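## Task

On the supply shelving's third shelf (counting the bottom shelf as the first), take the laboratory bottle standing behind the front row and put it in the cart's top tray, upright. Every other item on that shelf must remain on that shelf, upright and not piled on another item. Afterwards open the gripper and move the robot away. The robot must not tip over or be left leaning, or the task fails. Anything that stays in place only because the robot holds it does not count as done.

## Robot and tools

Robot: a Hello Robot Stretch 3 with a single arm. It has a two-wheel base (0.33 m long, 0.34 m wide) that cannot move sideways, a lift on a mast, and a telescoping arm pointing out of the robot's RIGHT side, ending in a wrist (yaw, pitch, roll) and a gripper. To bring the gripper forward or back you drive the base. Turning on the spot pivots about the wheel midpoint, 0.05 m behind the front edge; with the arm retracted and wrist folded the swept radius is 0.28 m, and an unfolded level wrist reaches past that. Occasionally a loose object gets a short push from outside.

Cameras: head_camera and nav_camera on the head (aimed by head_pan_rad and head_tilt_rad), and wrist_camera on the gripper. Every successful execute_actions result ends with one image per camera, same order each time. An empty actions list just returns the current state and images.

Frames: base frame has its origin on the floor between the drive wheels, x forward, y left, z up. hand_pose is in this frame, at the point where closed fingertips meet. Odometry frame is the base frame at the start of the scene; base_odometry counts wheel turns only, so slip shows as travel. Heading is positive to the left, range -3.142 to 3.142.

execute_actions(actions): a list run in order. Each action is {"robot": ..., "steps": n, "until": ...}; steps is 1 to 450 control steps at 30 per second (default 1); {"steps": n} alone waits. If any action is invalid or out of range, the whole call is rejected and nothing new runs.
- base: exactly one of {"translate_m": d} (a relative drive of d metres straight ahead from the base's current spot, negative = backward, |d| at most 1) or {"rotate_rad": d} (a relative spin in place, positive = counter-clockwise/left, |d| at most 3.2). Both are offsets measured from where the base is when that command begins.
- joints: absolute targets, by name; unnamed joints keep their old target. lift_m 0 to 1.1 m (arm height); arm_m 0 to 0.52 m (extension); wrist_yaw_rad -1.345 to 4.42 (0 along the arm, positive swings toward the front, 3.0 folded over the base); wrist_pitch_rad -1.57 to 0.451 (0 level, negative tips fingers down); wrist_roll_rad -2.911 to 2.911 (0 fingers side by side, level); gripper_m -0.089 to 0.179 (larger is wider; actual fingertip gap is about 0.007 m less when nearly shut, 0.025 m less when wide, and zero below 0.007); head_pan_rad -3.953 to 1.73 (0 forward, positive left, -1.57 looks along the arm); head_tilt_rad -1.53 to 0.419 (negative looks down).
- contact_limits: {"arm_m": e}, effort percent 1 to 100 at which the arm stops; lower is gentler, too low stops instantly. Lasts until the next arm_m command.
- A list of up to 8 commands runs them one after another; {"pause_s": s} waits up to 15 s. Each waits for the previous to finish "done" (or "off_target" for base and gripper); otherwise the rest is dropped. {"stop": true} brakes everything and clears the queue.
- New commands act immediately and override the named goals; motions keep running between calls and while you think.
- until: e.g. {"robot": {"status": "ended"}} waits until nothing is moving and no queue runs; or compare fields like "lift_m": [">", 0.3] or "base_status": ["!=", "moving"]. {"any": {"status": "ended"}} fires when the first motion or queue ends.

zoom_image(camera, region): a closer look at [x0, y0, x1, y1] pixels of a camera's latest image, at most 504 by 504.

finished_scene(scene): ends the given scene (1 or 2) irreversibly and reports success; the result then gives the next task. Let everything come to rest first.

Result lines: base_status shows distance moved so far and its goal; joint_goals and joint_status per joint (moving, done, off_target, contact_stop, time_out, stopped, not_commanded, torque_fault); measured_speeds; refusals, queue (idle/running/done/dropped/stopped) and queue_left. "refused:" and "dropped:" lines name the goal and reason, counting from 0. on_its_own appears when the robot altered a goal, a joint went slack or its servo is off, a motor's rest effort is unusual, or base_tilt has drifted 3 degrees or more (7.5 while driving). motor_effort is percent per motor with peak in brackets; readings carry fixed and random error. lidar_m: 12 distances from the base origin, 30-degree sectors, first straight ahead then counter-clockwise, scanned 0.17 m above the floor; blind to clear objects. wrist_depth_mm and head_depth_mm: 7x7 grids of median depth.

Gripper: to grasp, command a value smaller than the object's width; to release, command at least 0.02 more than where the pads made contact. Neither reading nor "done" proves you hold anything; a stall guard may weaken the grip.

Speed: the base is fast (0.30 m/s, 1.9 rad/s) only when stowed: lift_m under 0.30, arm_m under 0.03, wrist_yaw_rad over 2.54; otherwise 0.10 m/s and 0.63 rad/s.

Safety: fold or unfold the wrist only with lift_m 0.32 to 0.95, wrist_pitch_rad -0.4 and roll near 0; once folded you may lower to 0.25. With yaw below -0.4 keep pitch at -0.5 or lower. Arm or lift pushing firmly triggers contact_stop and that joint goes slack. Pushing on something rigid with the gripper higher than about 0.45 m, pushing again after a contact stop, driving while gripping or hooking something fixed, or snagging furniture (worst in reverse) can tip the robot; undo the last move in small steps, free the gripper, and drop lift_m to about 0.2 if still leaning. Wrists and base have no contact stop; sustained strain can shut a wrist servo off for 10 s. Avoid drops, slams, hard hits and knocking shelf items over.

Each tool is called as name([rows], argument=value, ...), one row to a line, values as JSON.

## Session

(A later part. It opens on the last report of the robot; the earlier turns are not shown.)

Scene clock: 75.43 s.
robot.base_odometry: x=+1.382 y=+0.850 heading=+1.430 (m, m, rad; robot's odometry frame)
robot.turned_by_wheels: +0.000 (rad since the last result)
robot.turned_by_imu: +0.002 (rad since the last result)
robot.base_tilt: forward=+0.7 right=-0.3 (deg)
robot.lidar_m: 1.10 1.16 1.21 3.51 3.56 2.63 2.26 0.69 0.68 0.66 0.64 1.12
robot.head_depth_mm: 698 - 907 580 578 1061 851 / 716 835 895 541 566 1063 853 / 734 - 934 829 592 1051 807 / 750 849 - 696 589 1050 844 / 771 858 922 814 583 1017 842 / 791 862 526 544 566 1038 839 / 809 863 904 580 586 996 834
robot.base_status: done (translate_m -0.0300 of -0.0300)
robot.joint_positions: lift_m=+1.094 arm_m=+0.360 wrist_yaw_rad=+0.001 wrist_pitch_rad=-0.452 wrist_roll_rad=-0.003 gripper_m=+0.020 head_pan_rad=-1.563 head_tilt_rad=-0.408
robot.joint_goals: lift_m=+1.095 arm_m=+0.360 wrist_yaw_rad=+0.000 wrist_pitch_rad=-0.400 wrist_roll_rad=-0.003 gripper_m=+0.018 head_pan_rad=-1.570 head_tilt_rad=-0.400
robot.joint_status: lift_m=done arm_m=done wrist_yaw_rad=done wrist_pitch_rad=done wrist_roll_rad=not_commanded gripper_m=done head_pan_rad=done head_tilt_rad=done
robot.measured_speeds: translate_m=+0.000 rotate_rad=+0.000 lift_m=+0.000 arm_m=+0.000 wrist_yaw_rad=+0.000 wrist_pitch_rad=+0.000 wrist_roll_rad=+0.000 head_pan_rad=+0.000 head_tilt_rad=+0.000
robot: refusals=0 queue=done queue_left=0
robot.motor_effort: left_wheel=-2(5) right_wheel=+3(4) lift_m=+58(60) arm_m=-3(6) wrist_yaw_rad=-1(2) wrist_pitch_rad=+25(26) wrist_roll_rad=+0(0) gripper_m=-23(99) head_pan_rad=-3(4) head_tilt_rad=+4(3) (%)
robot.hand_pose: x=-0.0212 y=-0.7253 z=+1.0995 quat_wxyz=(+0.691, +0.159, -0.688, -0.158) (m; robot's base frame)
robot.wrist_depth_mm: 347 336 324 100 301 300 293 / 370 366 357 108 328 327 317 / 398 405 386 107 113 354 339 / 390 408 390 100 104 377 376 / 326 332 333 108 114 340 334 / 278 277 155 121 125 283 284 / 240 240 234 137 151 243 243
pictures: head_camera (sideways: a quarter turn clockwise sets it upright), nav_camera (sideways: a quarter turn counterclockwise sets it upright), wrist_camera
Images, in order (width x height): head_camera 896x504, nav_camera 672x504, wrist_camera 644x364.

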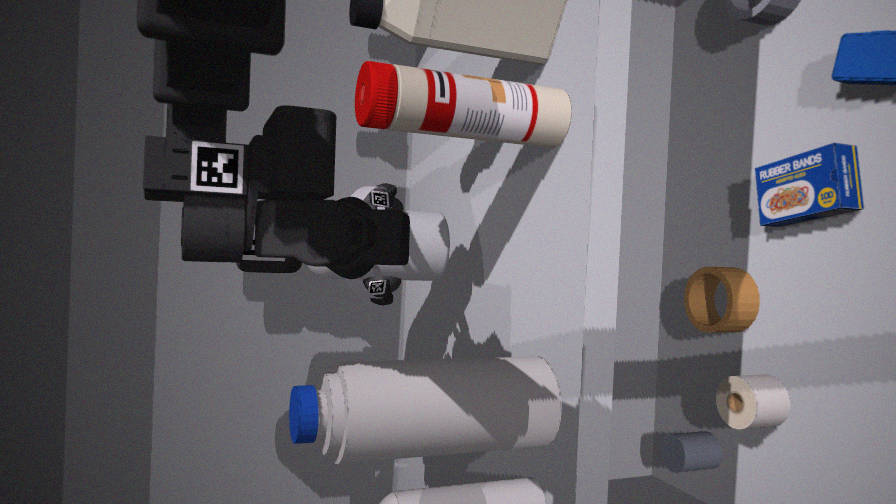

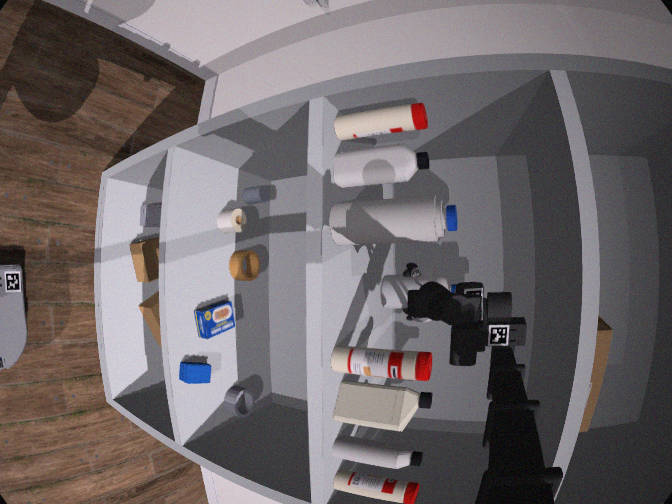

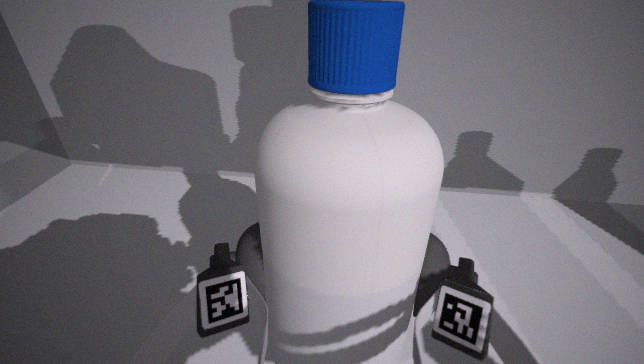

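execute_actions([
  {"robot":[{"joints":{"arm_m":0}},{"base":{"rotate_rad":-0.79}},{"base":{"translate_m":-1},"joints":{"lift_m":0.92,"head_tilt_rad":-0.8}},{"base":{"translate_m":-1}},{"base":{"translate_m":-0.26}},{"base":{"rotate_rad":-0.78}},{"joints":{"arm_m":0.36}}],"steps":450,"until":{"robot":{"arm_m":["<",0.01]}}},
])

execute_actions([
  {"steps":450},
  {"steps":450},
  {"steps":450,"until":{"robot":{"status":"ended"}}},
])

Scene clock: 78.90 s.
robot.base_odometry: x=+1.382 y=+0.850 heading=+1.430 (m, m, rad; robot's odometry frame)
robot.turned_by_wheels: +0.000 (rad since the last result)
robot.turned_by_imu: +0.001 (rad since the last result)
robot.base_tilt: forward=+0.7 right=-0.5 (deg)
robot.lidar_m: 1.10 1.16 1.21 3.51 3.58 2.64 2.26 0.69 0.68 0.69 0.64 1.13
robot.head_depth_mm: 693 832 - - - - 802 / 713 839 - - - - - / 731 842 - - - - - / 749 851 913 - 351 - 822 / 764 856 922 809 613 1011 844 / 789 861 525 544 568 1035 839 / 810 864 906 582 588 998 837
robot.base_status: done (translate_m -0.0300 of -0.0300)
robot.joint_positions: lift_m=+1.094 arm_m=+0.009 wrist_yaw_rad=+0.000 wrist_pitch_rad=-0.452 wrist_roll_rad=-0.003 gripper_m=+0.020 head_pan_rad=-1.563 head_tilt_rad=-0.408
robot.joint_goals: lift_m=+1.095 arm_m=+0.000 wrist_yaw_rad=+0.000 wrist_pitch_rad=-0.400 wrist_roll_rad=-0.003 gripper_m=+0.018 head_pan_rad=-1.570 head_tilt_rad=-0.400
robot.joint_status: lift_m=done arm_m=moving wrist_yaw_rad=done wrist_pitch_rad=done wrist_roll_rad=not_commanded gripper_m=done head_pan_rad=done head_tilt_rad=done
robot.measured_speeds: translate_m=+0.000 rotate_rad=+0.000 lift_m=+0.000 arm_m=-0.053 wrist_yaw_rad=+0.000 wrist_pitch_rad=+0.000 wrist_roll_rad=+0.000 head_pan_rad=+0.000 head_tilt_rad=+0.000
robot: refusals=0 queue=running queue_left=6
robot.motor_effort: left_wheel=-3(2) right_wheel=+3(4) lift_m=+57(58) arm_m=-3(2) wrist_yaw_rad=+0(1) wrist_pitch_rad=+24(24) wrist_roll_rad=+0(0) gripper_m=-23(23) head_pan_rad=-3(4) head_tilt_rad=+2(4) (%)
robot.hand_pose: x=-0.0215 y=-0.3744 z=+1.0995 quat_wxyz=(+0.690, +0.159, -0.688, -0.158) (m; robot's base frame)
robot.wrist_depth_mm: 414 495 600 100 585 589 563 / 332 315 301 107 628 289 510 / 356 342 320 107 113 310 292 / 386 385 336 101 104 335 320 / 371 358 347 108 114 342 330 / 455 632 155 120 124 701 323 / - 606 697 136 150 689 559
pictures: head_camera (sideways: a quarter turn clockwise sets it upright), nav_camera (sideways: a quarter turn counterclockwise sets it upright), wrist_camera
Images, in order (width x height): head_camera 896x504, nav_camera 672x504, wrist_camera 644x364.

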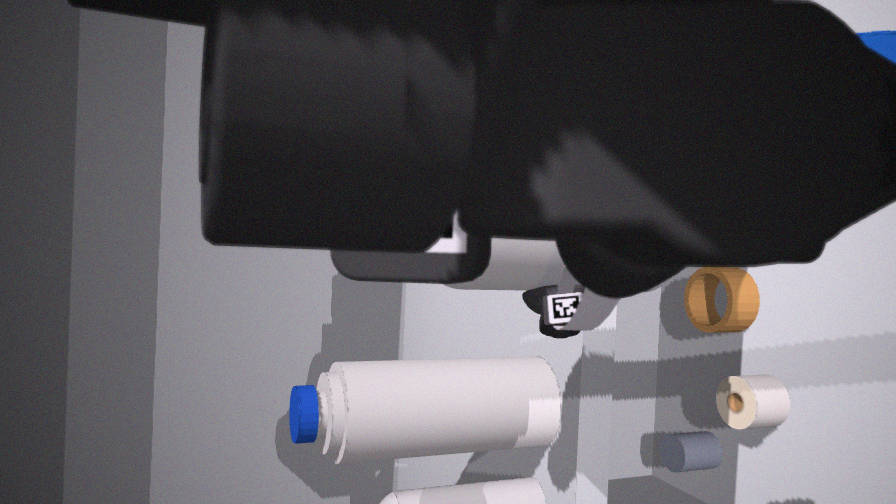

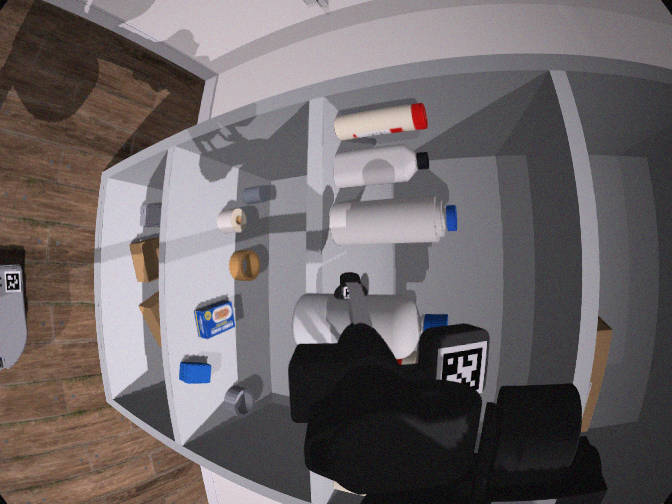

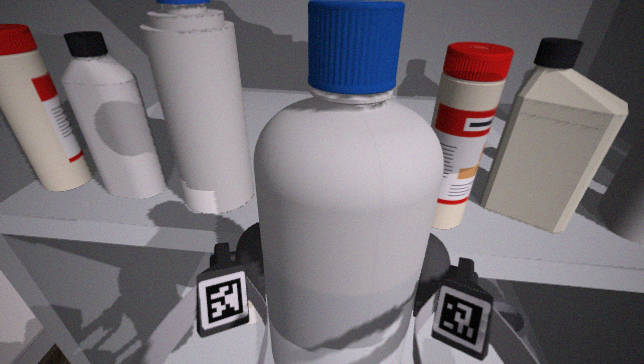

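Scene clock: 113.10 s.
robot.base_odometry: x=-0.430 y=-0.500 heading=-0.140 (m, m, rad; robot's odometry frame)
robot.turned_by_wheels: -1.570 (rad since the last result)
robot.turned_by_imu: -1.563 (rad since the last result)
robot.base_tilt: forward=+0.7 right=-0.4 (deg)
robot.lidar_m: 2.50 2.37 2.55 2.50 2.64 2.01 1.96 1.29 0.58 0.57 1.03 1.46
robot.head_depth_mm: 819 894 - - 1048 1323 1176 / 822 - 1026 904 1051 1252 1164 / 814 - 1029 900 1044 1245 1160 / 831 911 1020 892 1052 1255 1157 / 837 947 1031 883 1058 1240 1151 / 838 955 1108 1291 1491 1306 1152 / 846 957 1112 1323 1487 1299 1141
robot.base_status: done (rotate_rad -0.7799 of -0.7800)
robot.joint_positions: lift_m=+0.920 arm_m=+0.360 wrist_yaw_rad=+0.000 wrist_pitch_rad=-0.453 wrist_roll_rad=-0.003 gripper_m=+0.020 head_pan_rad=-1.563 head_tilt_rad=-0.790
robot.joint_goals: lift_m=+0.920 arm_m=+0.360 wrist_yaw_rad=+0.000 wrist_pitch_rad=-0.400 wrist_roll_rad=-0.003 gripper_m=+0.018 head_pan_rad=-1.570 head_tilt_rad=-0.800
robot.joint_status: lift_m=done arm_m=done wrist_yaw_rad=done wrist_pitch_rad=done wrist_roll_rad=not_commanded gripper_m=done head_pan_rad=done head_tilt_rad=done
robot.measured_speeds: translate_m=+0.000 rotate_rad=+0.000 lift_m=+0.000 arm_m=+0.000 wrist_yaw_rad=+0.000 wrist_pitch_rad=+0.000 wrist_roll_rad=+0.000 head_pan_rad=+0.000 head_tilt_rad=+0.000
robot: refusals=0 queue=done queue_left=0
robot.motor_effort: left_wheel=+2(6) right_wheel=-1(6) lift_m=+26(58) arm_m=+3(5) wrist_yaw_rad=-1(0) wrist_pitch_rad=+25(25) wrist_roll_rad=+0(0) gripper_m=-23(23) head_pan_rad=-4(3) head_tilt_rad=-3(23) (%)
robot.hand_pose: x=-0.0215 y=-0.7246 z=+0.9254 quat_wxyz=(+0.690, +0.159, -0.688, -0.159) (m; robot's base frame)
robot.wrist_depth_mm: 362 345 336 100 307 308 303 / 392 372 365 107 335 330 320 / 435 413 400 108 113 362 347 / 480 462 439 100 104 392 380 / 541 518 490 108 114 435 417 / 614 587 154 120 125 470 440 / 723 690 401 137 150 400 384
pictures: head_camera (sideways: a quarter turn clockwise sets it upright), nav_camera (sideways: a quarter turn counterclockwise sets it upright), wrist_camera
Images, in order (width x height): head_camera 896x504, nav_camera 672x504, wrist_camera 644x364.

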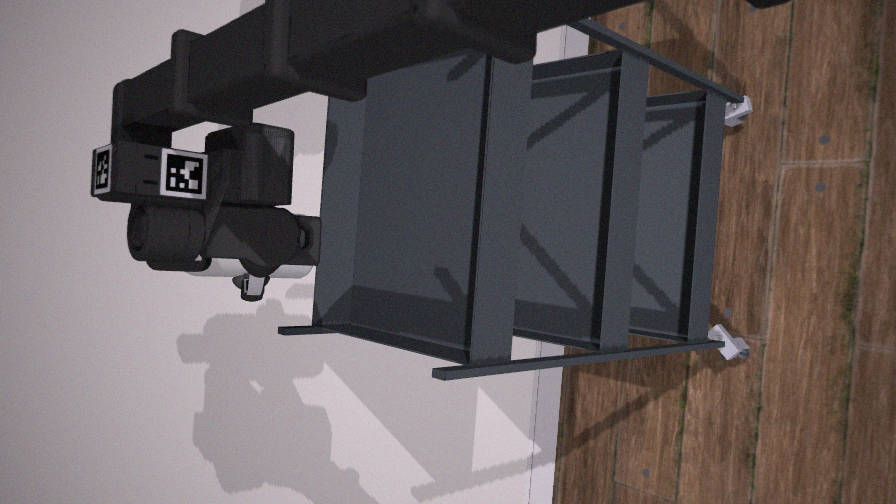

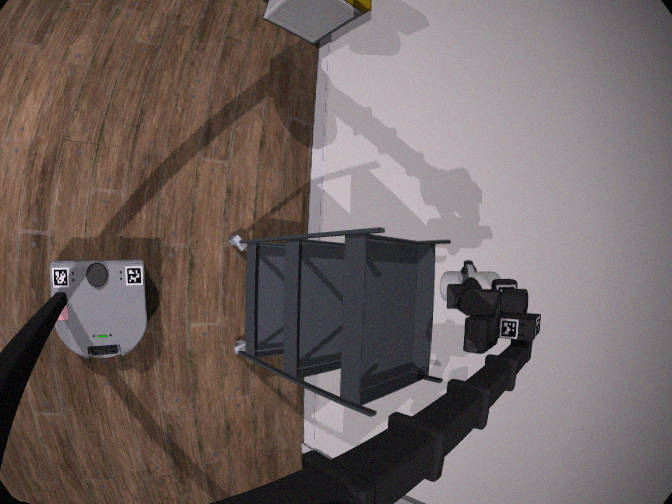

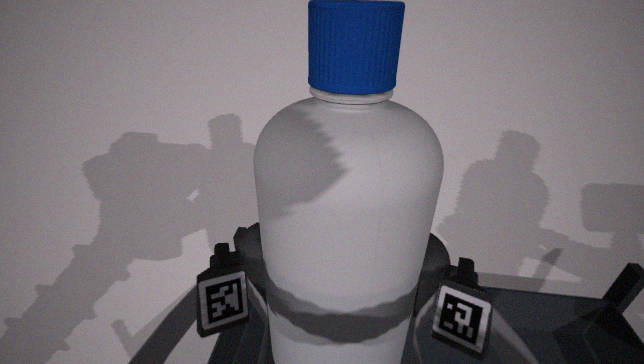

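execute_actions([
  {"robot":{"base":{"translate_m":-0.05},"joints":{"lift_m":0.77,"arm_m":0.33}},"steps":450,"until":{"robot":{"status":"ended"}}},
  {"robot":{"joints":{"lift_m":0.71}},"steps":100,"until":{"robot":{"wrist_pitch_rad":[">",-0.44]}}},
  {"robot":{"stop":true},"steps":15},
  {"robot":[{"joints":{"gripper_m":0.13}},{"joints":{"arm_m":0.27,"lift_m":0.79}},{"joints":{"arm_m":0,"head_pan_rad":0.65,"head_tilt_rad":-0.2}}],"steps":450,"until":{"robot":{"status":"ended"}}},
])

Scene clock: 122.90 s.
robot.base_odometry: x=-0.480 y=-0.493 heading=-0.140 (m, m, rad; robot's odometry frame)
robot.turned_by_wheels: +0.000 (rad since the last result)
robot.turned_by_imu: +0.002 (rad since the last result)
robot.base_tilt: forward=+0.7 right=-0.3 (deg)
robot.lidar_m: 2.56 2.42 2.55 2.51 2.65 1.95 1.91 1.26 0.58 0.56 0.59 1.47
robot.head_depth_mm: 2369 2416 2506 2588 2622 2354 1744 / 2512 2427 2499 2652 2726 2302 1753 / 2675 2701 2526 2471 2575 2337 1738 / 2798 2972 3007 3074 2975 2315 1729 / 3027 2853 2856 2981 2985 2270 1718 / 2997 3267 3392 3508 3319 2266 1719 / 2861 2982 3029 3123 3131 2289 1717
robot.base_status: done (translate_m -0.0500 of -0.0500)
robot.joint_positions: lift_m=+0.789 arm_m=+0.000 wrist_yaw_rad=+0.000 wrist_pitch_rad=-0.415 wrist_roll_rad=-0.003 gripper_m=+0.130 head_pan_rad=+0.643 head_tilt_rad=-0.211
robot.joint_goals: lift_m=+0.790 arm_m=+0.000 wrist_yaw_rad=+0.000 wrist_pitch_rad=-0.400 wrist_roll_rad=-0.003 gripper_m=+0.130 head_pan_rad=+0.650 head_tilt_rad=-0.200
robot.joint_status: lift_m=done arm_m=done wrist_yaw_rad=done wrist_pitch_rad=done wrist_roll_rad=not_commanded gripper_m=done head_pan_rad=done head_tilt_rad=done
robot.measured_speeds: translate_m=+0.000 rotate_rad=+0.000 lift_m=+0.000 arm_m=+0.000 wrist_yaw_rad=+0.000 wrist_pitch_rad=+0.000 wrist_roll_rad=+0.000 head_pan_rad=+0.000 head_tilt_rad=+0.000
robot: refusals=0 queue=done queue_left=0
robot.motor_effort: left_wheel=+2(3) right_wheel=-1(6) lift_m=+54(57) arm_m=-3(2) wrist_yaw_rad=+0(0) wrist_pitch_rad=+6(24) wrist_roll_rad=+0(0) gripper_m=+0(95) head_pan_rad=+3(49) head_tilt_rad=+5(30) (%)
robot.hand_pose: x=-0.0216 y=-0.3701 z=+0.8029 quat_wxyz=(+0.693, +0.146, -0.691, -0.146) (m; robot's base frame)
robot.wrist_depth_mm: 719 683 666 643 620 602 582 / 763 735 716 678 652 642 629 / 825 803 675 456 637 657 678 / 911 868 389 466 508 480 707 / - - 681 394 374 363 757 / - - 634 652 655 614 879 / 969 931 555 520 569 540 919
pictures: head_camera (sideways: a quarter turn clockwise sets it upright), nav_camera (sideways: a quarter turn counterclockwise sets it upright), wrist_camera
Images, in order (width x height): head_camera 896x504, nav_camera 672x504, wrist_camera 644x364.

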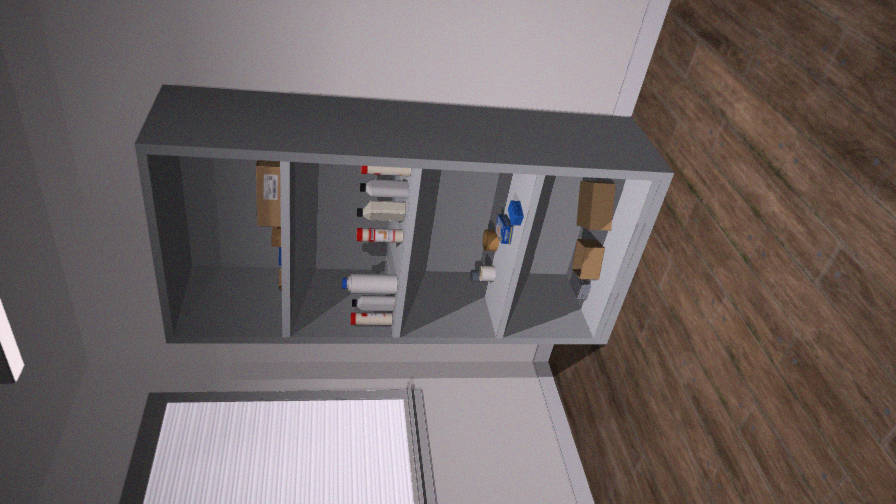

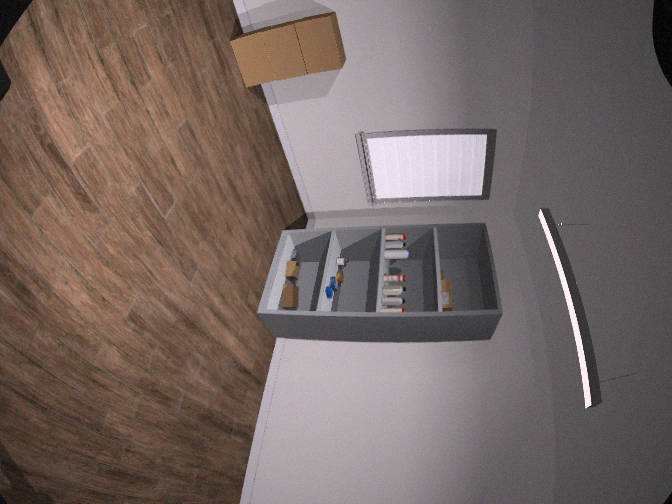

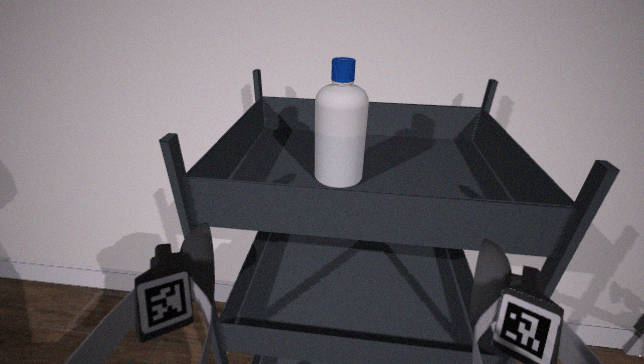

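finished_scene(scene=2)

The scene is finished: the task was done.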